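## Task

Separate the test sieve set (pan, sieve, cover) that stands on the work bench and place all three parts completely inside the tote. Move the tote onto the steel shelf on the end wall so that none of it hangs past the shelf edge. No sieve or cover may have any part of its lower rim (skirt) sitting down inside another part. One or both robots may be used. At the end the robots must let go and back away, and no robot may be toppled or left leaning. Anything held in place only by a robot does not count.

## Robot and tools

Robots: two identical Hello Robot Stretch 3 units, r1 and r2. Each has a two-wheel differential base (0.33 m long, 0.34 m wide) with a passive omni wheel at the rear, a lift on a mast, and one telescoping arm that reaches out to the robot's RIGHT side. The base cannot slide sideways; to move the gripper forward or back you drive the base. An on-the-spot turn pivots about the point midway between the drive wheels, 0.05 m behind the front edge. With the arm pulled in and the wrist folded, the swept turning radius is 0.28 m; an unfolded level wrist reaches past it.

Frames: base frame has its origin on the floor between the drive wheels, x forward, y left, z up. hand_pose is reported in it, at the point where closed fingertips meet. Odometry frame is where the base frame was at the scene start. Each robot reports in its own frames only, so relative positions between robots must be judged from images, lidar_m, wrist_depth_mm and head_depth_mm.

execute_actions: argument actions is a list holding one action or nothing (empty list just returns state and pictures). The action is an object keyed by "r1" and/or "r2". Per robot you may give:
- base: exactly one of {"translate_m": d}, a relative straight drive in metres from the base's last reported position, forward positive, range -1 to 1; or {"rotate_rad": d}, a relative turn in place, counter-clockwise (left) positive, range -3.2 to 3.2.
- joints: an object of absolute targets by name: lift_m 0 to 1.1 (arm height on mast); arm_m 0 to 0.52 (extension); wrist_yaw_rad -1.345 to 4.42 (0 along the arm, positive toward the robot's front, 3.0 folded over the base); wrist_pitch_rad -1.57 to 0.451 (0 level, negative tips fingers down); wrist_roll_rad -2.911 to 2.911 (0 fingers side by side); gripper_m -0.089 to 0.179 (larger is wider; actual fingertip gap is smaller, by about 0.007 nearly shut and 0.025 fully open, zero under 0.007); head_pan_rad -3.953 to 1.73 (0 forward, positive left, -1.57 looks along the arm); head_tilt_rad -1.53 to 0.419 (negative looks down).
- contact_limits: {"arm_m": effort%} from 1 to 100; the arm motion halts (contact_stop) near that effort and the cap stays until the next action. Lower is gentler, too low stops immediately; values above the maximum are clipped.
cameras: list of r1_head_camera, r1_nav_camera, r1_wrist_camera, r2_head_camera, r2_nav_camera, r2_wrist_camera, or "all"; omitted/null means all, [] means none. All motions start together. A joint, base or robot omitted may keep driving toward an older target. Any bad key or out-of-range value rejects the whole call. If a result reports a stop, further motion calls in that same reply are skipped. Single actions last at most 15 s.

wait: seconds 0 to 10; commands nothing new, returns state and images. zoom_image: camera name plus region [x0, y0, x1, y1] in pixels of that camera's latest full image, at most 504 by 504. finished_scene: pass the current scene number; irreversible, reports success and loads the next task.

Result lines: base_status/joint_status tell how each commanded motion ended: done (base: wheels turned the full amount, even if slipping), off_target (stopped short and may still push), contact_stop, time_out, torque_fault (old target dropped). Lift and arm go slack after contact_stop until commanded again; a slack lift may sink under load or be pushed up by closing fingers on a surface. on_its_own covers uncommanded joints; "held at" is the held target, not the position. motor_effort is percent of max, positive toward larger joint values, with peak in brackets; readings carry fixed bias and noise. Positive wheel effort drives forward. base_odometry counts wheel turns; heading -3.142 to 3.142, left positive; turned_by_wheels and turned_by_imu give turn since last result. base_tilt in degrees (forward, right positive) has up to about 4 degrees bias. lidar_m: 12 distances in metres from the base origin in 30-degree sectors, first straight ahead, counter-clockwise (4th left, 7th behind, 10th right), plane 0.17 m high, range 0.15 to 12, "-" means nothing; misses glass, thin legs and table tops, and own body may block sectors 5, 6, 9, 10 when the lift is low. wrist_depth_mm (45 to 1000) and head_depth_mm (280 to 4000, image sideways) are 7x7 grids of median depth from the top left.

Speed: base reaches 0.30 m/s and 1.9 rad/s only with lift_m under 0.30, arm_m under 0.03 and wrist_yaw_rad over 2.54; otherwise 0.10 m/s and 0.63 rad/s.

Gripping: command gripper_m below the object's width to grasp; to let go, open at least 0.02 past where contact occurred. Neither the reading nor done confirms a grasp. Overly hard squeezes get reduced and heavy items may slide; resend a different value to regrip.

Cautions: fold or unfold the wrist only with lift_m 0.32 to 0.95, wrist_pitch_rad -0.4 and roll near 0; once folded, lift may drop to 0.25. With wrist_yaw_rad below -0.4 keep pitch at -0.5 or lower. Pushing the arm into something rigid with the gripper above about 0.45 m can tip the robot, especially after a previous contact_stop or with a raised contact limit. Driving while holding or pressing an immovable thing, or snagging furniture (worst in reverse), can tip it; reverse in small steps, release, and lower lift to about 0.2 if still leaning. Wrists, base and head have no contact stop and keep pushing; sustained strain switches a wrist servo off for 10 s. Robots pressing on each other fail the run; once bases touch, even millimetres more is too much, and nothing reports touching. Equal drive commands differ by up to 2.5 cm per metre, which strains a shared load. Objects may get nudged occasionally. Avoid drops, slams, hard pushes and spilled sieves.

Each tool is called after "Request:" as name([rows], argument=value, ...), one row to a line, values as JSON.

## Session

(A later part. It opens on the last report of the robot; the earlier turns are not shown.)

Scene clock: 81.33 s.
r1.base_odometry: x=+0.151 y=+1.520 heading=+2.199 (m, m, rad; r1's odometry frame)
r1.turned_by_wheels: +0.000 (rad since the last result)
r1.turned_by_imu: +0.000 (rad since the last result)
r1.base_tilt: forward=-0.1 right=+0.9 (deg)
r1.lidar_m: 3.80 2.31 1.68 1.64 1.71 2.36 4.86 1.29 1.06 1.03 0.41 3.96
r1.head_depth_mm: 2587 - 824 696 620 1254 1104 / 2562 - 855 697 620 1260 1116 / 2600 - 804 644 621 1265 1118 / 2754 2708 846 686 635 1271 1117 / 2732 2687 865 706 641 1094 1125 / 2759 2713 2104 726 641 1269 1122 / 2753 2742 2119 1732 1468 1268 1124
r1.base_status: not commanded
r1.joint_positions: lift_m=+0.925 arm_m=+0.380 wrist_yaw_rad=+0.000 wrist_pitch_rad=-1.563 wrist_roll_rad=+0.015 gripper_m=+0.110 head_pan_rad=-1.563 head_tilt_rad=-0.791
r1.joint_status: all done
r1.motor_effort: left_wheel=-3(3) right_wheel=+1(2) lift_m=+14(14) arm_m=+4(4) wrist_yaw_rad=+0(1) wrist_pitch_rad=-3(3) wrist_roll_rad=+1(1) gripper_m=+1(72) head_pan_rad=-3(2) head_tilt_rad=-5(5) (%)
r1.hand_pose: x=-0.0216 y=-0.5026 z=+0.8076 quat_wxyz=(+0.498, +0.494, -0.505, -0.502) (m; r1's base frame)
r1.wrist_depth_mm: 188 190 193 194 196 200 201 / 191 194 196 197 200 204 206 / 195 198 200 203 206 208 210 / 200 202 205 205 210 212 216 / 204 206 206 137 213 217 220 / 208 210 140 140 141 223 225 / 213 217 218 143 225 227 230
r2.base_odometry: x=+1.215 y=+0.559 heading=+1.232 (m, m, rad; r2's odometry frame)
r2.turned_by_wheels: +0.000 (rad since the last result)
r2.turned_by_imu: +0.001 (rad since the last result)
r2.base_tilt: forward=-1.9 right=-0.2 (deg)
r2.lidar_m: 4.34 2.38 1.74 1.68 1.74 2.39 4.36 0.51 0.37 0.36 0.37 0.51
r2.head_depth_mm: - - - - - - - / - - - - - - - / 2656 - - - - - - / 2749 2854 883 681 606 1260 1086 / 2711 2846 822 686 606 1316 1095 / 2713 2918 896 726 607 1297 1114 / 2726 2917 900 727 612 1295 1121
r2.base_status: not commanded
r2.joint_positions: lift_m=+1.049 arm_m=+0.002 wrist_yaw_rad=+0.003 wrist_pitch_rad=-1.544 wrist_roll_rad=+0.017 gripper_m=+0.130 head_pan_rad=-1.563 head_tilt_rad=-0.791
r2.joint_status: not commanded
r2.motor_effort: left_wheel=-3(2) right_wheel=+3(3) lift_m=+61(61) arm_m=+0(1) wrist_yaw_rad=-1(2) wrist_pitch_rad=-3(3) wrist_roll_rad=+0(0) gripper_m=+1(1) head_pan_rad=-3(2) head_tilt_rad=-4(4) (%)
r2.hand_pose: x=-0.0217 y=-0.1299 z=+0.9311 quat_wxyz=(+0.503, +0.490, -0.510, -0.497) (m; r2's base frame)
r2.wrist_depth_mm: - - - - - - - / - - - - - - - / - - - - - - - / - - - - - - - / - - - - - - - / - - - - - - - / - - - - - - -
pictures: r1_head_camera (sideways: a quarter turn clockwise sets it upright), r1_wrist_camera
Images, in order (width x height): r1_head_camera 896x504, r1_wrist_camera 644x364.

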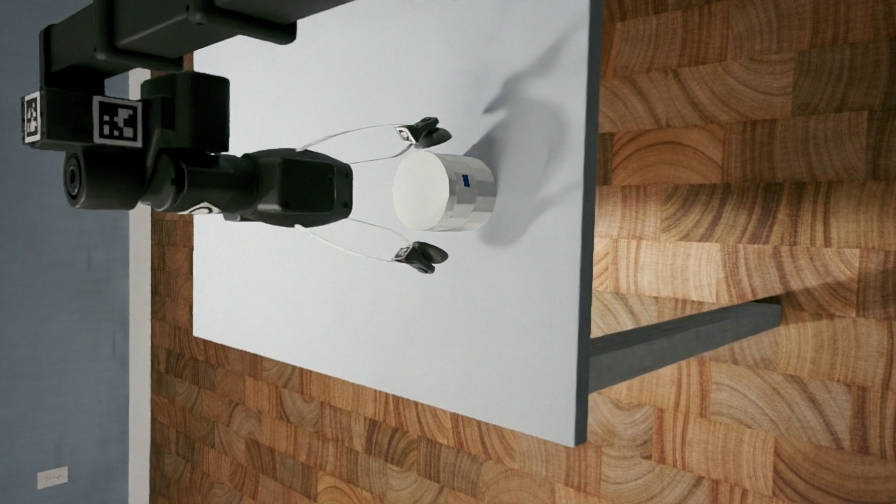

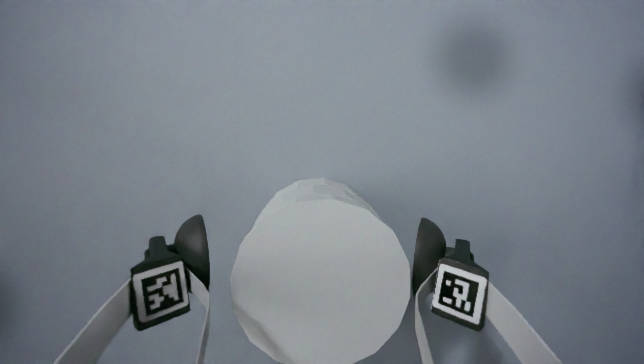

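Request:
execute_actions([
  {"r1":{"joints":{"lift_m":0.90}}},
], cameras=[])

Request:
execute_actions([
  {"r1":{"joints":{"gripper_m":0.05}}},
], cameras=["r1_head_camera"])

Request:
zoom_image(camera="r1_head_camera", region=[340, 80, 560, 300])

Request:
execute_actions([
  {"r1":{"joints":{"lift_m":1.03}}},
], cameras=["r1_head_camera"])

Scene clock: 88.80 s.
r1.base_odometry: x=+0.151 y=+1.520 heading=+2.199 (m, m, rad; r1's odometry frame)
r1.turned_by_wheels: +0.000 (rad since the last result)
r1.turned_by_imu: +0.000 (rad since the last result)
r1.base_tilt: forward=-0.1 right=+0.9 (deg)
r1.lidar_m: 3.81 2.30 1.67 1.64 1.71 2.36 4.86 1.29 1.06 1.03 0.41 3.94
r1.head_depth_mm: 2646 - 827 694 618 1253 1112 / 2584 - 851 700 619 1261 1113 / 2663 - 786 648 621 1266 1119 / 2703 2713 859 686 637 1265 1123 / 2737 2708 863 704 640 1094 1125 / 2744 2757 2106 726 642 1268 1126 / 2783 2720 2123 1735 1470 1268 1130
r1.base_status: not commanded
r1.joint_positions: lift_m=+0.901 arm_m=+0.380 wrist_yaw_rad=+0.000 wrist_pitch_rad=-1.565 wrist_roll_rad=+0.015 gripper_m=+0.110 head_pan_rad=-1.563 head_tilt_rad=-0.791
r1.joint_status: all done
r1.motor_effort: left_wheel=-3(3) right_wheel=+2(3) lift_m=+10(16) arm_m=+3(4) wrist_yaw_rad=+1(1) wrist_pitch_rad=-2(3) wrist_roll_rad=+1(1) gripper_m=-2(3) head_pan_rad=-2(3) head_tilt_rad=-6(5) (%)
r1.hand_pose: x=-0.0216 y=-0.5022 z=+0.7828 quat_wxyz=(+0.498, +0.495, -0.505, -0.503) (m; r1's base frame)
r1.wrist_depth_mm: 166 167 170 171 173 175 178 / 169 171 173 175 177 178 181 / 173 174 177 178 181 183 184 / 176 178 180 181 184 187 189 / 180 181 182 112 188 191 194 / 184 - 113 114 115 197 198 / 187 191 116 117 119 201 203
r2.base_odometry: x=+1.215 y=+0.559 heading=+1.232 (m, m, rad; r2's odometry frame)
r2.turned_by_wheels: +0.000 (rad since the last result)
r2.turned_by_imu: +0.001 (rad since the last result)
r2.base_tilt: forward=-1.9 right=-0.1 (deg)
r2.lidar_m: 4.34 2.37 1.74 1.68 1.74 2.39 4.38 0.51 0.37 0.36 0.37 0.51
r2.head_depth_mm: - - - - - - - / - - - - - - - / 2706 - - - - - - / 2718 2821 884 683 605 1261 1083 / 2709 2852 818 686 607 1321 1089 / 2736 2868 893 726 607 1299 1112 / 2770 2918 897 726 609 1300 1120
r2.base_status: not commanded
r2.joint_positions: lift_m=+1.049 arm_m=+0.002 wrist_yaw_rad=+0.003 wrist_pitch_rad=-1.544 wrist_roll_rad=+0.017 gripper_m=+0.130 head_pan_rad=-1.563 head_tilt_rad=-0.791
r2.joint_status: not commanded
r2.motor_effort: left_wheel=-2(2) right_wheel=+2(3) lift_m=+61(61) arm_m=+0(0) wrist_yaw_rad=-2(2) wrist_pitch_rad=-3(3) wrist_roll_rad=+0(0) gripper_m=+1(0) head_pan_rad=-2(2) head_tilt_rad=-4(4) (%)
r2.hand_pose: x=-0.0217 y=-0.1299 z=+0.9311 quat_wxyz=(+0.503, +0.490, -0.510, -0.497) (m; r2's base frame)
r2.wrist_depth_mm: - - - - - - - / - - - - - - - / - - - - - - - / - - - - - - - / - - - - - - - / - - - - - - - / - - - - - - -
pictures: none
No camera images: the call's "cameras" was empty. Leave "cameras" out to get every camera's image.

Scene clock: 89.90 s.
r1.base_odometry: x=+0.151 y=+1.520 heading=+2.199 (m, m, rad; r1's odometry frame)
r1.turned_by_wheels: +0.000 (rad since the last result)
r1.turned_by_imu: +0.000 (rad since the last result)
r1.base_tilt: forward=-0.1 right=+0.9 (deg)
r1.lidar_m: 3.81 2.30 1.68 1.64 1.71 2.36 4.87 1.29 1.06 1.03 0.41 3.95
r1.head_depth_mm: 2622 - 825 698 619 1257 1112 / 2611 - 853 696 620 1258 1110 / 2658 - 780 648 622 1270 1117 / 2697 2710 859 687 637 1262 1116 / 2720 2703 864 707 637 1091 1117 / 2758 2720 2123 726 641 1277 1121 / 2730 2736 2146 1737 1477 1274 1130
r1.base_status: not commanded
r1.joint_positions: lift_m=+0.901 arm_m=+0.380 wrist_yaw_rad=+0.000 wrist_pitch_rad=-1.565 wrist_roll_rad=+0.015 gripper_m=+0.051 head_pan_rad=-1.563 head_tilt_rad=-0.791
r1.joint_status: all done
r1.motor_effort: left_wheel=-3(3) right_wheel=+3(2) lift_m=+10(10) arm_m=+3(3) wrist_yaw_rad=-1(1) wrist_pitch_rad=-2(2) wrist_roll_rad=+1(1) gripper_m=-26(98) head_pan_rad=-3(3) head_tilt_rad=-6(6) (%)
r1.hand_pose: x=-0.0216 y=-0.5022 z=+0.7828 quat_wxyz=(+0.498, +0.495, -0.505, -0.503) (m; r1's base frame)
r1.wrist_depth_mm: 166 168 169 171 173 176 177 / 169 170 173 175 177 179 182 / 172 174 176 178 181 182 186 / 176 177 180 181 184 187 190 / 180 182 182 112 187 192 194 / 183 - 113 114 116 196 198 / 187 191 116 117 119 201 203
r2.base_odometry: x=+1.215 y=+0.559 heading=+1.232 (m, m, rad; r2's odometry frame)
r2.turned_by_wheels: +0.000 (rad since the last result)
r2.turned_by_imu: +0.000 (rad since the last result)
r2.base_tilt: forward=-1.9 right=-0.1 (deg)
r2.lidar_m: 4.35 2.37 1.74 1.68 1.74 2.40 4.36 0.51 0.37 0.36 0.37 0.51
r2.head_depth_mm: - - - - - - - / - - - - - - - / 2636 - - - - - - / 2771 2889 883 681 604 1255 1093 / 2731 2933 822 685 606 1304 1087 / 2719 2899 895 724 606 1289 1116 / 2723 2953 900 726 609 1302 1121
r2.base_status: not commanded
r2.joint_positions: lift_m=+1.049 arm_m=+0.002 wrist_yaw_rad=+0.003 wrist_pitch_rad=-1.544 wrist_roll_rad=+0.017 gripper_m=+0.130 head_pan_rad=-1.563 head_tilt_rad=-0.791
r2.joint_status: not commanded
r2.motor_effort: left_wheel=-2(2) right_wheel=+2(1) lift_m=+61(61) arm_m=+0(0) wrist_yaw_rad=-2(2) wrist_pitch_rad=-3(3) wrist_roll_rad=+0(0) gripper_m=+1(0) head_pan_rad=-3(2) head_tilt_rad=-4(4) (%)
r2.hand_pose: x=-0.0217 y=-0.1299 z=+0.9311 quat_wxyz=(+0.503, +0.490, -0.510, -0.497) (m; r2's base frame)
r2.wrist_depth_mm: - - - - - - - / - - - - - - - / - - - - - - - / - - - - - - - / - - - - - - - / - - - - - - - / - - - - - - -
pictures: r1_head_camera (sideways: a quarter turn clockwise sets it upright)
Images, in order (width x height): r1_head_camera 896x504.

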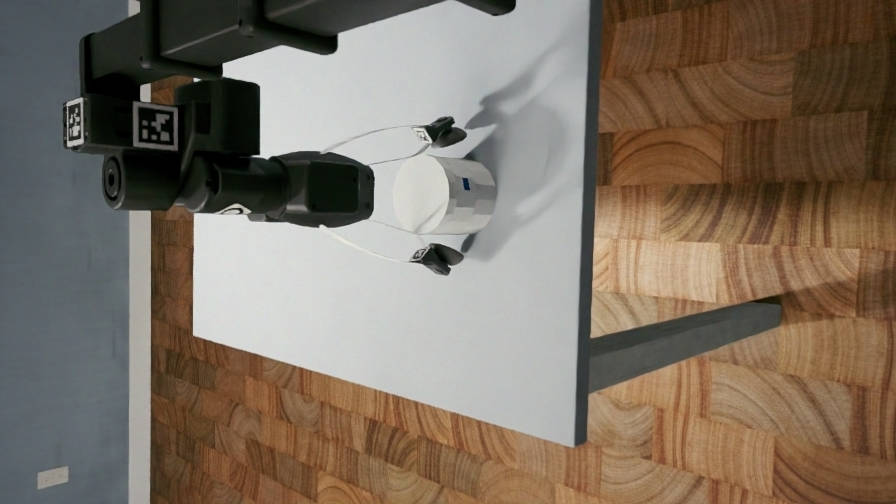

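Region (340, 80, 560, 300) of r1_head_camera's 896x504 image, scaled by 2.291, with more detail than that image has.

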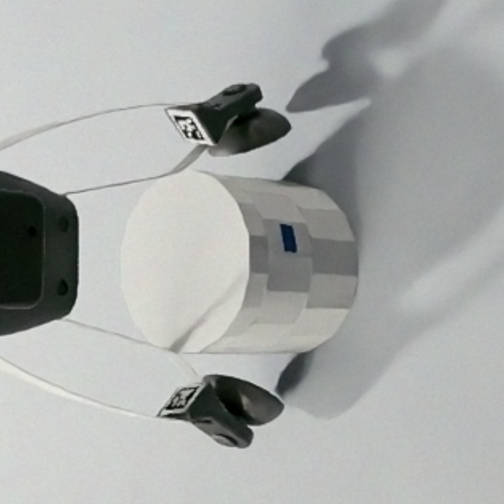

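Scene clock: 91.90 s.
r1.base_odometry: x=+0.151 y=+1.520 heading=+2.199 (m, m, rad; r1's odometry frame)
r1.turned_by_wheels: +0.000 (rad since the last result)
r1.turned_by_imu: +0.000 (rad since the last result)
r1.base_tilt: forward=-0.1 right=+0.9 (deg)
r1.lidar_m: 3.80 2.31 1.68 1.64 1.71 2.36 4.86 1.29 1.07 1.03 0.41 3.96
r1.head_depth_mm: 2675 2634 851 696 615 1260 1112 / 2778 2671 882 698 619 1261 1111 / - - 550 682 621 1260 1117 / 2694 2696 886 699 635 1261 1114 / 2716 2702 861 706 640 1096 1119 / 2740 2734 2106 726 640 1274 1129 / 2740 2741 2119 1736 1464 1269 1127
r1.base_status: not commanded
r1.joint_positions: lift_m=+1.030 arm_m=+0.380 wrist_yaw_rad=+0.000 wrist_pitch_rad=-1.566 wrist_roll_rad=+0.015 gripper_m=+0.054 head_pan_rad=-1.563 head_tilt_rad=-0.791
r1.joint_status: all done
r1.motor_effort: left_wheel=-3(3) right_wheel=+1(3) lift_m=+25(25) arm_m=+3(3) wrist_yaw_rad=+1(0) wrist_pitch_rad=-1(2) wrist_roll_rad=+1(1) gripper_m=-15(27) head_pan_rad=-2(2) head_tilt_rad=-6(5) (%)
r1.hand_pose: x=-0.0216 y=-0.5018 z=+0.9120 quat_wxyz=(+0.497, +0.495, -0.505, -0.503) (m; r1's base frame)
r1.wrist_depth_mm: 942 288 289 292 294 299 306 / 985 289 295 301 303 306 309 / - 298 302 307 309 312 318 / - 307 312 308 317 323 324 / - 311 134 126 321 330 331 / - 317 127 128 129 336 338 / - - 131 131 - - -
r2.base_odometry: x=+1.215 y=+0.559 heading=+1.232 (m, m, rad; r2's odometry frame)
r2.turned_by_wheels: +0.000 (rad since the last result)
r2.turned_by_imu: +0.000 (rad since the last result)
r2.base_tilt: forward=-1.9 right=-0.1 (deg)
r2.lidar_m: 4.34 2.38 1.74 1.68 1.74 2.40 4.36 0.51 0.37 0.36 0.37 0.51
r2.head_depth_mm: - - - - - - - / - - - - - - - / 2622 - - - - - - / 2711 2858 881 686 605 1262 1101 / 2714 2879 821 683 605 1313 1083 / 2734 2928 891 722 608 1293 1116 / 2722 2891 898 725 610 1292 1112
r2.base_status: not commanded
r2.joint_positions: lift_m=+1.049 arm_m=+0.002 wrist_yaw_rad=+0.003 wrist_pitch_rad=-1.544 wrist_roll_rad=+0.017 gripper_m=+0.130 head_pan_rad=-1.563 head_tilt_rad=-0.791
r2.joint_status: not commanded
r2.motor_effort: left_wheel=-3(2) right_wheel=+3(2) lift_m=+61(61) arm_m=+1(0) wrist_yaw_rad=+0(2) wrist_pitch_rad=-3(3) wrist_roll_rad=+0(0) gripper_m=+0(1) head_pan_rad=-3(3) head_tilt_rad=-4(4) (%)
r2.hand_pose: x=-0.0217 y=-0.1299 z=+0.9311 quat_wxyz=(+0.503, +0.490, -0.510, -0.497) (m; r2's base frame)
r2.wrist_depth_mm: - - - - - - - / - - - - - - - / - - - - - - - / - - - - - - - / - - - - - - - / - - - - - - - / - - - - - - -
pictures: r1_head_camera (sideways: a quarter turn clockwise sets it upright)
Images, in order (width x height): r1_head_camera 896x504.

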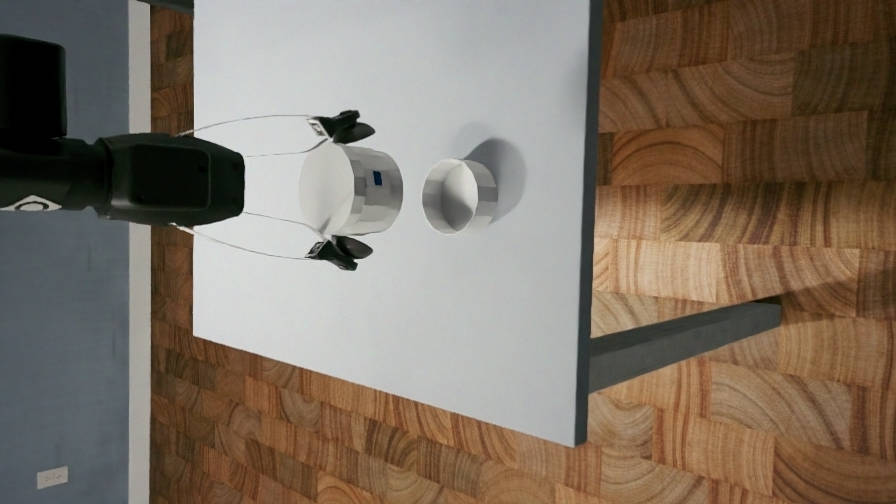

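Request:
execute_actions([
  {"r1":{"base":{"translate_m":-0.595},"joints":{"wrist_roll_rad":1.57,"arm_m":0.52}},"r2":{"joints":{"wrist_roll_rad":1.57,"arm_m":0.3,"gripper_m":0.08}}},
], cameras=["r1_head_camera","r1_wrist_camera","r2_head_camera"])

Scene clock: 118.47 s.
r1.base_odometry: x=+0.501 y=+1.039 heading=+2.199 (m, m, rad; r1's odometry frame)
r1.turned_by_wheels: +0.000 (rad since the last result)
r1.turned_by_imu: +0.000 (rad since the last result)
r1.base_tilt: forward=-0.2 right=+1.0 (deg)
r1.lidar_m: 4.37 2.28 1.71 1.65 1.72 2.37 4.27 0.74 1.06 1.02 1.07 0.83
r1.head_depth_mm: 2702 2677 848 696 618 1255 1113 / 2624 2648 853 699 621 1258 1114 / - 1796 798 671 619 1264 1116 / 2596 1471 832 674 622 1264 1118 / 2711 2685 832 684 625 1272 1120 / 2704 2694 840 707 625 1268 1123 / 2742 2730 869 713 640 1270 1123
r1.base_status: done
r1.joint_positions: lift_m=+1.030 arm_m=+0.520 wrist_yaw_rad=+0.000 wrist_pitch_rad=-1.566 wrist_roll_rad=+1.563 gripper_m=+0.054 head_pan_rad=-1.563 head_tilt_rad=-0.791
r1.joint_status: all done
r1.motor_effort: left_wheel=-3(7) right_wheel=+2(3) lift_m=+25(25) arm_m=+4(2) wrist_yaw_rad=+0(1) wrist_pitch_rad=-2(1) wrist_roll_rad=+4(6) gripper_m=-15(17) head_pan_rad=-2(3) head_tilt_rad=-5(6) (%)
r1.hand_pose: x=-0.0215 y=-0.6415 z=+0.9120 quat_wxyz=(+0.003, +0.002, -0.708, -0.706) (m; r1's base frame)
r1.wrist_depth_mm: 283 287 289 292 294 300 304 / 290 293 294 300 302 304 310 / 211 215 217 219 223 311 316 / 299 303 308 306 310 317 325 / 306 308 134 126 258 326 - / 314 316 127 129 129 337 - / 319 325 131 131 253 341 -
r2.base_odometry: x=+1.215 y=+0.559 heading=+1.232 (m, m, rad; r2's odometry frame)
r2.turned_by_wheels: +0.000 (rad since the last result)
r2.turned_by_imu: +0.002 (rad since the last result)
r2.base_tilt: forward=-1.9 right=-0.1 (deg)
r2.lidar_m: 4.34 2.37 1.74 1.68 1.74 2.39 4.37 0.51 0.37 0.36 0.37 0.51
r2.head_depth_mm: 2775 2836 877 712 597 1275 1082 / 2855 2785 795 676 602 1283 1084 / - - 879 679 605 1277 1087 / 646 725 880 683 604 1291 1091 / 2645 2916 822 689 606 1297 1113 / 2735 2856 897 724 610 1293 1115 / 2730 2893 896 726 611 1297 1115
r2.base_status: not commanded
r2.joint_positions: lift_m=+1.049 arm_m=+0.300 wrist_yaw_rad=+0.002 wrist_pitch_rad=-1.545 wrist_roll_rad=+1.567 gripper_m=+0.080 head_pan_rad=-1.563 head_tilt_rad=-0.791
r2.joint_status: all done
r2.motor_effort: left_wheel=-2(2) right_wheel=+2(2) lift_m=+61(61) arm_m=+2(3) wrist_yaw_rad=+0(3) wrist_pitch_rad=-3(3) wrist_roll_rad=+1(4) gripper_m=+1(86) head_pan_rad=-3(3) head_tilt_rad=-4(4) (%)
r2.hand_pose: x=-0.0216 y=-0.4271 z=+0.9311 quat_wxyz=(+0.002, +0.002, -0.716, -0.698) (m; r2's base frame)
r2.wrist_depth_mm: 232 232 315 311 313 - - / 322 320 319 320 316 - - / 332 330 327 325 325 - - / 340 337 334 334 331 - - / 351 347 344 344 339 - - / 359 352 355 350 353 - - / 304 305 358 362 361 - -
pictures: r1_head_camera (sideways: a quarter turn clockwise sets it upright), r1_wrist_camera, r2_head_camera (sideways: a quarter turn clockwise sets it upright)
Images, in order (width x height): r1_head_camera 896x504, r1_wrist_camera 644x364, r2_head_camera 896x504.

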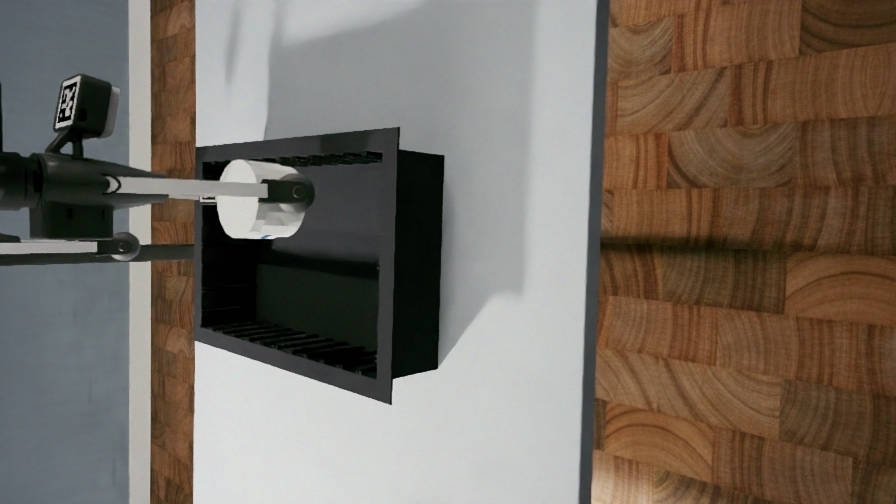

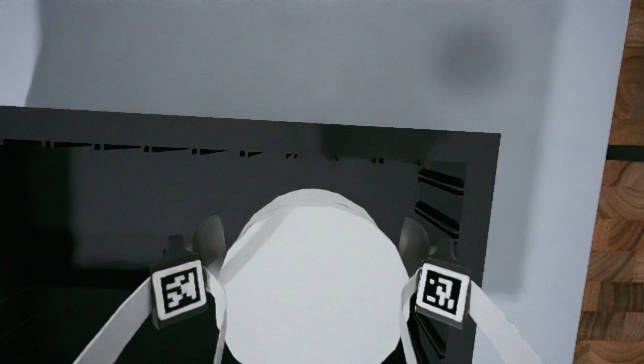

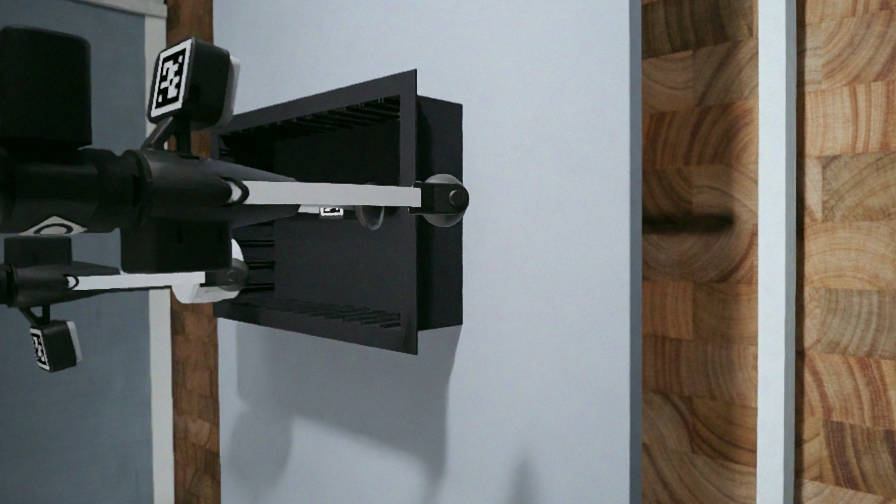

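Request:
execute_actions([
  {"r1":{"base":{"translate_m":0.01},"joints":{"lift_m":0.91}}},
], cameras=["r1_wrist_camera","r2_head_camera"])

Request:
zoom_image(camera="r2_head_camera", region=[180, 180, 380, 360])

Scene clock: 125.30 s.
r1.base_odometry: x=+0.495 y=+1.047 heading=+2.199 (m, m, rad; r1's odometry frame)
r1.turned_by_wheels: +0.000 (rad since the last result)
r1.turned_by_imu: +0.000 (rad since the last result)
r1.base_tilt: forward=-0.1 right=+1.0 (deg)
r1.lidar_m: 4.39 2.28 1.71 1.65 1.72 2.38 4.31 0.75 1.06 1.02 1.07 0.82
r1.head_depth_mm: 2596 - 852 696 618 1257 1115 / - 2667 828 698 619 1256 1116 / 2585 - 768 669 621 1272 1108 / 2615 1504 855 676 623 1268 1118 / 2751 2718 808 682 625 1267 1117 / 2741 2738 864 708 628 1267 1117 / 2739 2718 866 711 642 1278 1125
r1.base_status: done
r1.joint_positions: lift_m=+0.910 arm_m=+0.520 wrist_yaw_rad=+0.000 wrist_pitch_rad=-1.566 wrist_roll_rad=+1.563 gripper_m=+0.054 head_pan_rad=-1.563 head_tilt_rad=-0.791
r1.joint_status: all done
r1.motor_effort: left_wheel=-3(4) right_wheel=+2(5) lift_m=+14(23) arm_m=+3(3) wrist_yaw_rad=+0(2) wrist_pitch_rad=-1(1) wrist_roll_rad=+4(4) gripper_m=-17(15) head_pan_rad=-2(3) head_tilt_rad=-6(6) (%)
r1.hand_pose: x=-0.0215 y=-0.6415 z=+0.7926 quat_wxyz=(+0.003, +0.002, -0.708, -0.706) (m; r1's base frame)
r1.wrist_depth_mm: 174 175 178 179 181 182 184 / 95 96 97 98 182 185 188 / 102 97 99 99 100 102 103 / 183 185 186 187 192 179 122 / 187 189 134 126 193 177 122 / 190 192 127 129 130 164 120 / 195 198 131 131 205 168 119
r2.base_odometry: x=+1.215 y=+0.559 heading=+1.232 (m, m, rad; r2's odometry frame)
r2.turned_by_wheels: +0.000 (rad since the last result)
r2.turned_by_imu: +0.001 (rad since the last result)
r2.base_tilt: forward=-1.9 right=-0.1 (deg)
r2.lidar_m: 4.36 2.37 1.74 1.68 1.75 2.40 4.37 0.51 0.37 0.36 0.37 0.51
r2.head_depth_mm: 2759 2829 875 713 600 1276 1093 / 2820 2797 798 679 600 1273 1088 / - - 877 676 604 1286 1090 / 665 838 832 679 604 1288 1086 / 644 2745 822 687 606 1304 1112 / 2726 2951 896 724 608 1297 1112 / 2678 2894 896 727 610 1300 1118
r2.base_status: not commanded
r2.joint_positions: lift_m=+1.049 arm_m=+0.300 wrist_yaw_rad=+0.002 wrist_pitch_rad=-1.545 wrist_roll_rad=+1.567 gripper_m=+0.080 head_pan_rad=-1.563 head_tilt_rad=-0.791
r2.joint_status: not commanded
r2.motor_effort: left_wheel=-3(2) right_wheel=+2(3) lift_m=+61(62) arm_m=+2(2) wrist_yaw_rad=-1(1) wrist_pitch_rad=-3(3) wrist_roll_rad=+1(1) gripper_m=+1(1) head_pan_rad=-2(3) head_tilt_rad=-4(5) (%)
r2.hand_pose: x=-0.0216 y=-0.4271 z=+0.9311 quat_wxyz=(+0.002, +0.002, -0.716, -0.698) (m; r2's base frame)
r2.wrist_depth_mm: 233 231 313 311 309 - - / 324 319 316 317 319 - - / 335 329 323 331 324 - - / 335 338 332 333 333 - - / 344 347 341 341 337 - - / 358 353 353 352 349 - - / 308 306 357 361 359 - -
pictures: r1_wrist_camera, r2_head_camera (sideways: a quarter turn clockwise sets it upright)
Images, in order (width x height): r1_wrist_camera 644x364, r2_head_camera 896x504.

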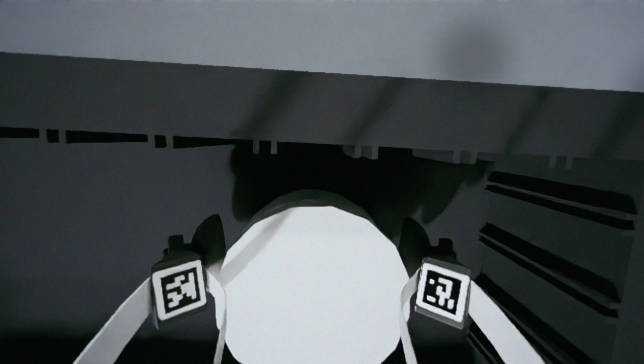

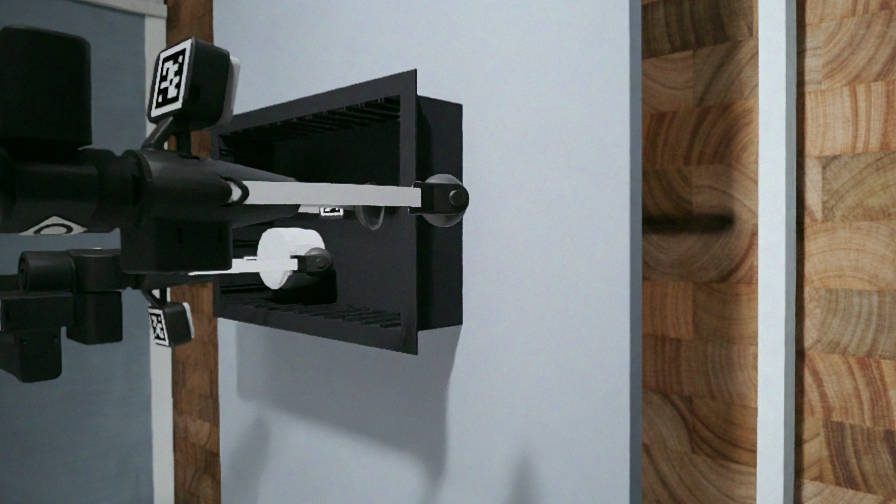

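Region (180, 180, 380, 360) of r2_head_camera's 896x504 image, scaled by 2.520, with more detail than that image has; it fills the top 454 rows of this view, and the rest is white.

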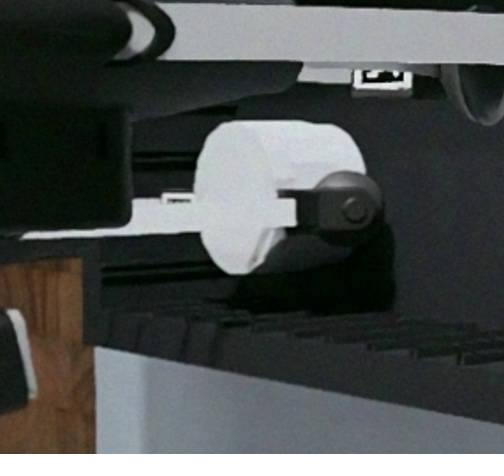

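Request:
execute_actions([
  {"r1":{"joints":{"lift_m":0.897}}},
], cameras=[])

Request:
execute_actions([
  {"r1":{"joints":{"gripper_m":0.105}}},
], cameras=["r1_wrist_camera"])

Scene clock: 130.23 s.
r1.base_odometry: x=+0.495 y=+1.047 heading=+2.199 (m, m, rad; r1's odometry frame)
r1.turned_by_wheels: +0.000 (rad since the last result)
r1.turned_by_imu: +0.000 (rad since the last result)
r1.base_tilt: forward=-0.1 right=+0.9 (deg)
r1.lidar_m: 4.37 2.29 1.71 1.65 1.72 2.37 4.29 0.75 1.06 1.02 1.07 0.82
r1.head_depth_mm: 2640 - 826 681 618 1256 1111 / - 2689 828 696 619 1266 1114 / 2586 - 772 670 622 1265 1116 / 2618 1533 855 678 622 1265 1118 / 2691 2713 807 683 624 1267 1116 / 2753 2674 867 707 626 1275 1131 / 2764 2714 871 711 642 1274 1128
r1.base_status: not commanded
r1.joint_positions: lift_m=+0.900 arm_m=+0.520 wrist_yaw_rad=+0.000 wrist_pitch_rad=-1.571 wrist_roll_rad=+1.564 gripper_m=+0.054 head_pan_rad=-1.563 head_tilt_rad=-0.791
r1.joint_status: lift_m contact_stop (moved -0.011 of -0.013)
r1.on_its_own: lift_m is slack since a contact_stop, until your next command for it
r1.motor_effort: left_wheel=-2(3) right_wheel=+1(1) lift_m=+18(19) arm_m=+3(3) wrist_yaw_rad=-1(0) wrist_pitch_rad=+0(2) wrist_roll_rad=+4(4) gripper_m=-17(17) head_pan_rad=-2(2) head_tilt_rad=-6(6) (%)
r1.hand_pose: x=-0.0215 y=-0.6405 z=+0.7821 quat_wxyz=(+0.003, +0.002, -0.707, -0.707) (m; r1's base frame)
r1.wrist_depth_mm: 166 167 168 169 172 174 176 / 86 87 88 89 90 92 178 / 94 89 90 90 92 93 94 / 174 175 177 178 181 167 117 / 179 179 131 126 185 177 121 / 182 183 127 128 129 164 120 / 186 189 131 132 195 164 119
r2.base_odometry: x=+1.215 y=+0.559 heading=+1.232 (m, m, rad; r2's odometry frame)
r2.turned_by_wheels: +0.000 (rad since the last result)
r2.turned_by_imu: +0.001 (rad since the last result)
r2.base_tilt: forward=-2.0 right=-0.1 (deg)
r2.lidar_m: 4.34 2.38 1.74 1.68 1.74 2.39 4.37 0.51 0.37 0.36 0.37 0.51
r2.head_depth_mm: 2761 2795 876 708 600 1279 1089 / 2830 2763 792 676 602 1282 1083 / - - 876 678 604 1284 1082 / 686 838 842 679 604 1285 1092 / 625 1073 819 685 607 1289 1115 / 2721 2895 890 728 609 1308 1120 / 2720 2931 897 727 609 1304 1116
r2.base_status: not commanded
r2.joint_positions: lift_m=+1.049 arm_m=+0.300 wrist_yaw_rad=+0.002 wrist_pitch_rad=-1.545 wrist_roll_rad=+1.567 gripper_m=+0.080 head_pan_rad=-1.563 head_tilt_rad=-0.791
r2.joint_status: not commanded
r2.motor_effort: left_wheel=-3(3) right_wheel=+2(3) lift_m=+61(62) arm_m=+2(2) wrist_yaw_rad=-1(1) wrist_pitch_rad=-3(3) wrist_roll_rad=+1(1) gripper_m=+0(0) head_pan_rad=-2(2) head_tilt_rad=-4(4) (%)
r2.hand_pose: x=-0.0216 y=-0.4271 z=+0.9311 quat_wxyz=(+0.002, +0.002, -0.716, -0.698) (m; r2's base frame)
r2.wrist_depth_mm: 234 232 313 313 314 - - / 323 323 319 318 315 - - / 330 326 326 327 324 - - / 341 337 333 336 337 - - / 345 349 339 342 343 - - / 360 356 356 358 347 - - / 304 306 361 357 363 - -
pictures: none
No camera images: the call's "cameras" was empty. Leave "cameras" out to get every camera's image.

not run: a stop came earlier in this reply.

Request:
execute_actions([
  {"r1":{"joints":{"gripper_m":0.105}}},
], cameras=["r1_wrist_camera"])

Scene clock: 134.47 s.
r1.base_odometry: x=+0.495 y=+1.047 heading=+2.199 (m, m, rad; r1's odometry frame)
r1.turned_by_wheels: +0.000 (rad since the last result)
r1.turned_by_imu: +0.000 (rad since the last result)
r1.base_tilt: forward=-0.1 right=+0.9 (deg)
r1.lidar_m: 4.38 2.28 1.71 1.65 1.72 2.36 4.30 0.75 1.06 1.02 1.07 0.82
r1.head_depth_mm: 2606 - 823 680 616 1256 1115 / - 2660 827 698 620 1260 1114 / 2617 - 773 669 621 1265 1113 / 2610 1537 855 678 621 1263 1121 / 2737 2698 806 685 627 1268 1120 / 2761 2728 866 708 625 1267 1119 / 2722 2771 871 711 644 1277 1125
r1.base_status: not commanded
r1.joint_positions: lift_m=+0.900 arm_m=+0.520 wrist_yaw_rad=+0.000 wrist_pitch_rad=-1.568 wrist_roll_rad=+1.564 gripper_m=+0.105 head_pan_rad=-1.563 head_tilt_rad=-0.791
r1.joint_status: all done
r1.on_its_own: lift_m is slack since a contact_stop, until your next command for it
r1.motor_effort: left_wheel=-2(2) right_wheel=+2(2) lift_m=+19(19) arm_m=+2(2) wrist_yaw_rad=-1(0) wrist_pitch_rad=+0(1) wrist_roll_rad=+4(4) gripper_m=+0(78) head_pan_rad=-2(3) head_tilt_rad=-6(6) (%)
r1.hand_pose: x=-0.0215 y=-0.6411 z=+0.7823 quat_wxyz=(+0.003, +0.002, -0.708, -0.706) (m; r1's base frame)
r1.wrist_depth_mm: 164 166 167 169 172 173 175 / 85 85 87 88 89 91 177 / 93 87 88 89 90 91 93 / 173 174 177 178 181 168 117 / 177 179 159 124 184 175 121 / 180 181 126 126 128 163 121 / 185 187 129 130 194 181 119
r2.base_odometry: x=+1.215 y=+0.559 heading=+1.232 (m, m, rad; r2's odometry frame)
r2.turned_by_wheels: +0.000 (rad since the last result)
r2.turned_by_imu: +0.001 (rad since the last result)
r2.base_tilt: forward=-1.9 right=-0.1 (deg)
r2.lidar_m: 4.35 2.37 1.74 1.68 1.74 2.39 4.36 0.51 0.37 0.36 0.37 0.51
r2.head_depth_mm: 2761 2780 879 713 599 1276 1085 / 2857 2757 797 678 599 1279 1088 / - - 879 682 603 1289 1084 / 689 840 840 684 605 1285 1090 / 621 1071 819 685 608 1296 1111 / 2763 2898 893 723 608 1290 1112 / 2703 2966 898 727 607 1293 1126
r2.base_status: not commanded
r2.joint_positions: lift_m=+1.049 arm_m=+0.300 wrist_yaw_rad=+0.002 wrist_pitch_rad=-1.545 wrist_roll_rad=+1.567 gripper_m=+0.080 head_pan_rad=-1.563 head_tilt_rad=-0.791
r2.joint_status: not commanded
r2.motor_effort: left_wheel=-2(3) right_wheel=+3(3) lift_m=+61(62) arm_m=+2(2) wrist_yaw_rad=-1(2) wrist_pitch_rad=-3(3) wrist_roll_rad=+1(1) gripper_m=+1(0) head_pan_rad=-2(2) head_tilt_rad=-4(4) (%)
r2.hand_pose: x=-0.0216 y=-0.4271 z=+0.9311 quat_wxyz=(+0.002, +0.002, -0.716, -0.698) (m; r2's base frame)
r2.wrist_depth_mm: 235 231 314 314 310 - - / 320 322 316 317 315 - - / 331 325 323 325 326 - - / 340 335 329 337 336 - - / 345 348 342 340 346 - - / 361 350 354 353 348 - - / 305 305 359 362 361 - -
pictures: r1_wrist_camera
Images, in order (width x height): r1_wrist_camera 644x364.

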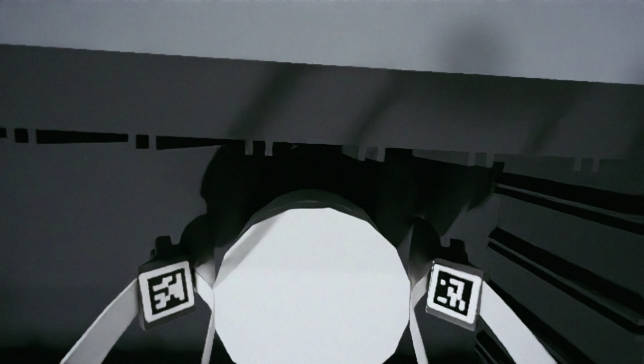

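Request:
execute_actions([
  {"r1":{"base":{"translate_m":0.006},"joints":{"lift_m":0.94}}},
], cameras=["r1_wrist_camera"])

Request:
execute_actions([
  {"r1":{"joints":{"gripper_m":0.055}}},
], cameras=[])

Request:
execute_actions([
  {"r1":{"joints":{"lift_m":0.975}}},
], cameras=["r1_wrist_camera","r2_head_camera"])

Request:
zoom_image(camera="r2_head_camera", region=[180, 180, 380, 360])

Scene clock: 148.63 s.
r1.base_odometry: x=+0.491 y=+1.052 heading=+2.199 (m, m, rad; r1's odometry frame)
r1.turned_by_wheels: +0.000 (rad since the last result)
r1.turned_by_imu: +0.000 (rad since the last result)
r1.base_tilt: forward=-0.1 right=+0.9 (deg)
r1.lidar_m: 4.38 2.29 1.70 1.65 1.71 2.37 4.32 0.76 1.06 1.02 1.07 0.82
r1.head_depth_mm: - 1029 848 697 618 1257 1109 / - 2655 828 681 616 1254 1112 / - 941 821 672 621 1261 1110 / 2613 954 855 678 623 1265 1118 / 2730 2701 809 685 623 1274 1122 / 2715 2715 865 707 626 1273 1124 / 2768 2761 869 708 642 1274 1125
r1.base_status: done
r1.joint_positions: lift_m=+0.940 arm_m=+0.520 wrist_yaw_rad=+0.000 wrist_pitch_rad=-1.568 wrist_roll_rad=+1.564 gripper_m=+0.105 head_pan_rad=-1.563 head_tilt_rad=-0.791
r1.joint_status: all done
r1.motor_effort: left_wheel=-2(3) right_wheel=+1(7) lift_m=+24(27) arm_m=+3(3) wrist_yaw_rad=+0(0) wrist_pitch_rad=-1(1) wrist_roll_rad=+4(4) gripper_m=+1(0) head_pan_rad=-2(1) head_tilt_rad=-5(5) (%)
r1.hand_pose: x=-0.0215 y=-0.6411 z=+0.8221 quat_wxyz=(+0.003, +0.002, -0.708, -0.706) (m; r1's base frame)
r1.wrist_depth_mm: 201 204 204 208 208 213 214 / 123 124 125 127 129 214 216 / 206 209 145 154 130 132 133 / 212 214 215 173 221 178 138 / 217 219 166 165 226 173 140 / 222 222 225 169 232 163 144 / 228 229 231 235 236 177 245
r2.base_odometry: x=+1.215 y=+0.559 heading=+1.232 (m, m, rad; r2's odometry frame)
r2.turned_by_wheels: +0.000 (rad since the last result)
r2.turned_by_imu: +0.001 (rad since the last result)
r2.base_tilt: forward=-2.0 right=-0.1 (deg)
r2.lidar_m: 4.33 2.38 1.74 1.68 1.74 2.39 4.37 0.51 0.37 0.36 0.37 0.51
r2.head_depth_mm: 2751 2809 873 710 600 1278 1084 / 2840 2753 798 679 600 1274 1090 / - - 873 678 605 1291 1089 / 639 926 849 681 604 1292 1092 / 639 2715 821 683 606 1289 1111 / 2785 2883 895 723 608 1302 1114 / 2720 2920 899 727 612 1301 1114
r2.base_status: not commanded
r2.joint_positions: lift_m=+1.049 arm_m=+0.300 wrist_yaw_rad=+0.002 wrist_pitch_rad=-1.545 wrist_roll_rad=+1.567 gripper_m=+0.080 head_pan_rad=-1.563 head_tilt_rad=-0.791
r2.joint_status: not commanded
r2.motor_effort: left_wheel=-3(2) right_wheel=+2(3) lift_m=+61(62) arm_m=+2(2) wrist_yaw_rad=+0(0) wrist_pitch_rad=-3(3) wrist_roll_rad=+1(1) gripper_m=+0(0) head_pan_rad=-2(3) head_tilt_rad=-4(4) (%)
r2.hand_pose: x=-0.0216 y=-0.4271 z=+0.9311 quat_wxyz=(+0.002, +0.002, -0.716, -0.698) (m; r2's base frame)
r2.wrist_depth_mm: 232 232 309 313 312 - - / 320 322 317 320 317 - - / 331 329 329 327 325 - - / 338 339 331 333 336 - - / 352 345 338 343 340 - - / 358 353 351 352 351 - - / 305 310 361 356 356 - -
pictures: r1_wrist_camera
Images, in order (width x height): r1_wrist_camera 644x364.

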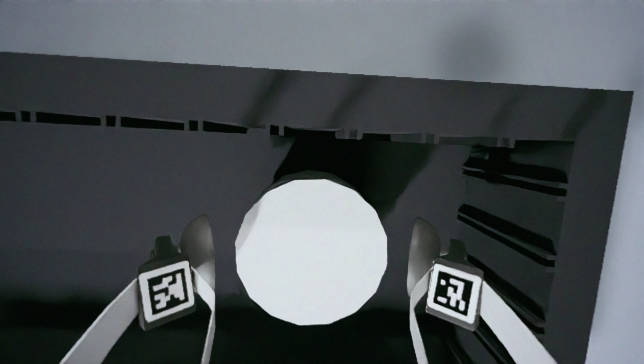

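Scene clock: 149.63 s.
r1.base_odometry: x=+0.491 y=+1.052 heading=+2.199 (m, m, rad; r1's odometry frame)
r1.turned_by_wheels: +0.000 (rad since the last result)
r1.turned_by_imu: +0.000 (rad since the last result)
r1.base_tilt: forward=-0.2 right=+1.0 (deg)
r1.lidar_m: 4.38 2.29 1.71 1.65 1.71 2.37 4.30 0.75 1.06 1.02 1.07 0.82
r1.head_depth_mm: - 1028 852 698 617 1253 1112 / - 2659 826 684 618 1258 1116 / - 941 825 671 620 1261 1113 / 2560 954 857 677 623 1270 1118 / 2725 2698 808 684 624 1264 1122 / 2752 2689 867 711 626 1270 1118 / 2775 2762 867 710 643 1273 1126
r1.base_status: not commanded
r1.joint_positions: lift_m=+0.940 arm_m=+0.520 wrist_yaw_rad=+0.000 wrist_pitch_rad=-1.568 wrist_roll_rad=+1.564 gripper_m=+0.055 head_pan_rad=-1.563 head_tilt_rad=-0.791
r1.joint_status: all done
r1.motor_effort: left_wheel=-2(2) right_wheel=+1(1) lift_m=+23(24) arm_m=+3(3) wrist_yaw_rad=-1(0) wrist_pitch_rad=-1(1) wrist_roll_rad=+4(4) gripper_m=-8(82) head_pan_rad=-1(3) head_tilt_rad=-5(5) (%)
r1.hand_pose: x=-0.0215 y=-0.6411 z=+0.8222 quat_wxyz=(+0.003, +0.002, -0.708, -0.706) (m; r1's base frame)
r1.wrist_depth_mm: 200 203 205 207 208 213 215 / 123 124 126 128 130 214 218 / 208 208 145 155 130 132 134 / 211 214 217 173 222 178 138 / 218 219 166 165 226 176 141 / 221 225 169 169 - 169 144 / 226 229 231 234 237 161 244
r2.base_odometry: x=+1.215 y=+0.559 heading=+1.232 (m, m, rad; r2's odometry frame)
r2.turned_by_wheels: +0.000 (rad since the last result)
r2.turned_by_imu: +0.000 (rad since the last result)
r2.base_tilt: forward=-1.9 right=-0.1 (deg)
r2.lidar_m: 4.33 2.38 1.74 1.68 1.75 2.39 4.37 0.51 0.37 0.36 0.37 0.51
r2.head_depth_mm: 2756 2812 875 713 599 1278 1089 / 2846 2787 800 678 602 1286 1081 / - - 877 676 602 1279 1088 / 637 921 848 682 604 1290 1091 / 638 2777 818 685 605 1289 1115 / 2733 2923 894 724 607 1293 1108 / 2720 2911 897 727 609 1292 1125
r2.base_status: not commanded
r2.joint_positions: lift_m=+1.049 arm_m=+0.300 wrist_yaw_rad=+0.002 wrist_pitch_rad=-1.545 wrist_roll_rad=+1.567 gripper_m=+0.080 head_pan_rad=-1.563 head_tilt_rad=-0.791
r2.joint_status: not commanded
r2.motor_effort: left_wheel=-2(2) right_wheel=+2(3) lift_m=+61(62) arm_m=+2(2) wrist_yaw_rad=-2(1) wrist_pitch_rad=-3(3) wrist_roll_rad=+1(1) gripper_m=+1(0) head_pan_rad=-3(2) head_tilt_rad=-4(4) (%)
r2.hand_pose: x=-0.0216 y=-0.4271 z=+0.9311 quat_wxyz=(+0.002, +0.002, -0.716, -0.698) (m; r2's base frame)
r2.wrist_depth_mm: 233 233 309 310 309 - - / 327 322 321 322 316 - - / 334 330 322 331 322 - - / 343 335 329 331 334 - - / 352 346 340 344 343 - - / 355 355 352 347 345 - - / 309 308 357 361 357 - -
pictures: none
No camera images: the call's "cameras" was empty. Leave "cameras" out to get every camera's image.

Scene clock: 150.77 s.
r1.base_odometry: x=+0.491 y=+1.052 heading=+2.199 (m, m, rad; r1's odometry frame)
r1.turned_by_wheels: +0.000 (rad since the last result)
r1.turned_by_imu: +0.000 (rad since the last result)
r1.base_tilt: forward=-0.1 right=+1.0 (deg)
r1.lidar_m: 4.37 2.29 1.70 1.65 1.72 2.37 4.31 0.76 1.06 1.02 1.07 0.82
r1.head_depth_mm: 2723 2653 846 695 618 1257 1113 / 2764 1050 825 681 618 1256 1117 / - 943 797 672 621 1263 1116 / 2589 950 855 676 623 1265 1118 / 2729 2684 808 685 625 1273 1122 / 2757 2711 863 705 627 1280 1124 / 2752 2728 868 712 643 1274 1124
r1.base_status: not commanded
r1.joint_positions: lift_m=+0.975 arm_m=+0.520 wrist_yaw_rad=+0.000 wrist_pitch_rad=-1.568 wrist_roll_rad=+1.564 gripper_m=+0.055 head_pan_rad=-1.563 head_tilt_rad=-0.791
r1.joint_status: all done
r1.motor_effort: left_wheel=-3(2) right_wheel=+1(1) lift_m=+24(27) arm_m=+3(3) wrist_yaw_rad=+0(0) wrist_pitch_rad=-1(1) wrist_roll_rad=+4(4) gripper_m=-8(7) head_pan_rad=-2(3) head_tilt_rad=-7(6) (%)
r1.hand_pose: x=-0.0215 y=-0.6411 z=+0.8571 quat_wxyz=(+0.003, +0.002, -0.708, -0.706) (m; r1's base frame)
r1.wrist_depth_mm: 233 235 237 240 243 245 249 / 157 158 241 243 247 249 255 / 240 242 204 168 165 168 258 / 246 249 252 207 257 179 264 / 250 254 166 167 259 178 272 / 257 259 170 170 - 181 280 / 264 266 269 272 273 211 284
r2.base_odometry: x=+1.215 y=+0.559 heading=+1.232 (m, m, rad; r2's odometry frame)
r2.turned_by_wheels: +0.000 (rad since the last result)
r2.turned_by_imu: +0.000 (rad since the last result)
r2.base_tilt: forward=-1.9 right=-0.1 (deg)
r2.lidar_m: 4.33 2.38 1.75 1.68 1.74 2.40 4.38 0.51 0.37 0.36 0.37 0.51
r2.head_depth_mm: 2775 2863 870 713 599 1280 1088 / 2874 2799 797 679 599 1276 1089 / - - 877 680 603 1282 1091 / 660 1181 851 682 605 1278 1087 / 681 2900 821 684 606 1287 1118 / 2721 2919 897 726 607 1292 1117 / 2702 2916 900 726 611 1303 1112
r2.base_status: not commanded
r2.joint_positions: lift_m=+1.049 arm_m=+0.300 wrist_yaw_rad=+0.002 wrist_pitch_rad=-1.545 wrist_roll_rad=+1.567 gripper_m=+0.080 head_pan_rad=-1.563 head_tilt_rad=-0.791
r2.joint_status: not commanded
r2.motor_effort: left_wheel=-2(2) right_wheel=+2(2) lift_m=+61(62) arm_m=+2(2) wrist_yaw_rad=-1(1) wrist_pitch_rad=-3(3) wrist_roll_rad=+1(1) gripper_m=+1(0) head_pan_rad=-2(2) head_tilt_rad=-4(4) (%)
r2.hand_pose: x=-0.0216 y=-0.4271 z=+0.9311 quat_wxyz=(+0.002, +0.002, -0.716, -0.698) (m; r2's base frame)
r2.wrist_depth_mm: 232 233 313 311 309 - - / 324 322 318 318 320 - - / 333 331 326 325 323 - - / 337 337 336 335 331 - - / 346 344 345 343 343 - - / 353 354 349 352 350 - - / 305 309 358 359 360 - -
pictures: r1_wrist_camera, r2_head_camera (sideways: a quarter turn clockwise sets it upright)
Images, in order (width x height): r1_wrist_camera 644x364, r2_head_camera 896x504.

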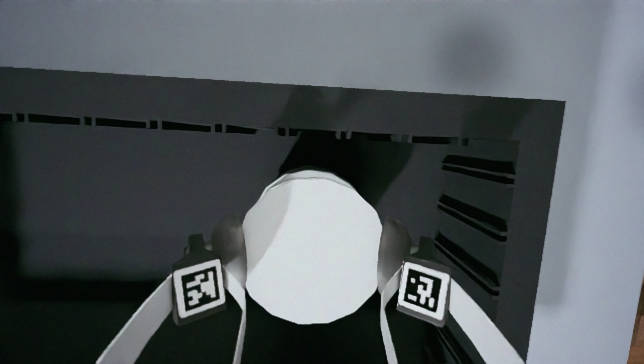

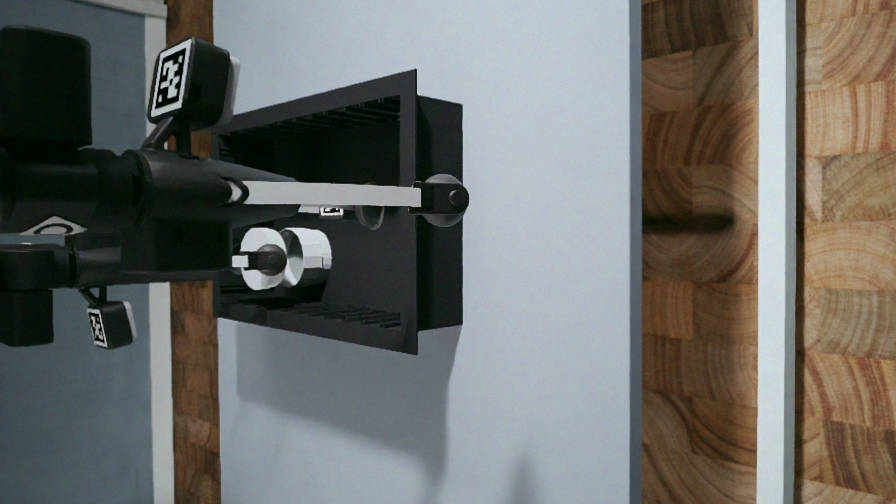

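Region (180, 180, 380, 360) of r2_head_camera's 896x504 image, scaled by 2.520, with more detail than that image has; it fills the top 454 rows of this view, and the rest is white.

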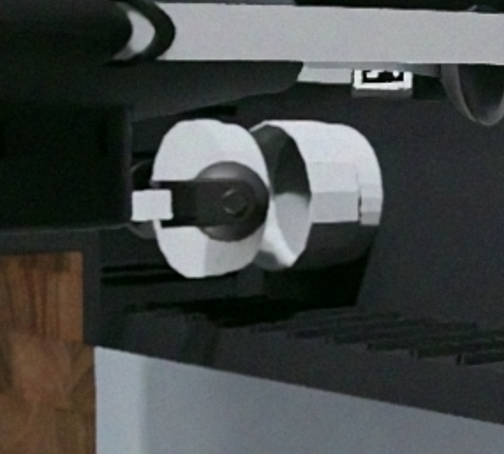

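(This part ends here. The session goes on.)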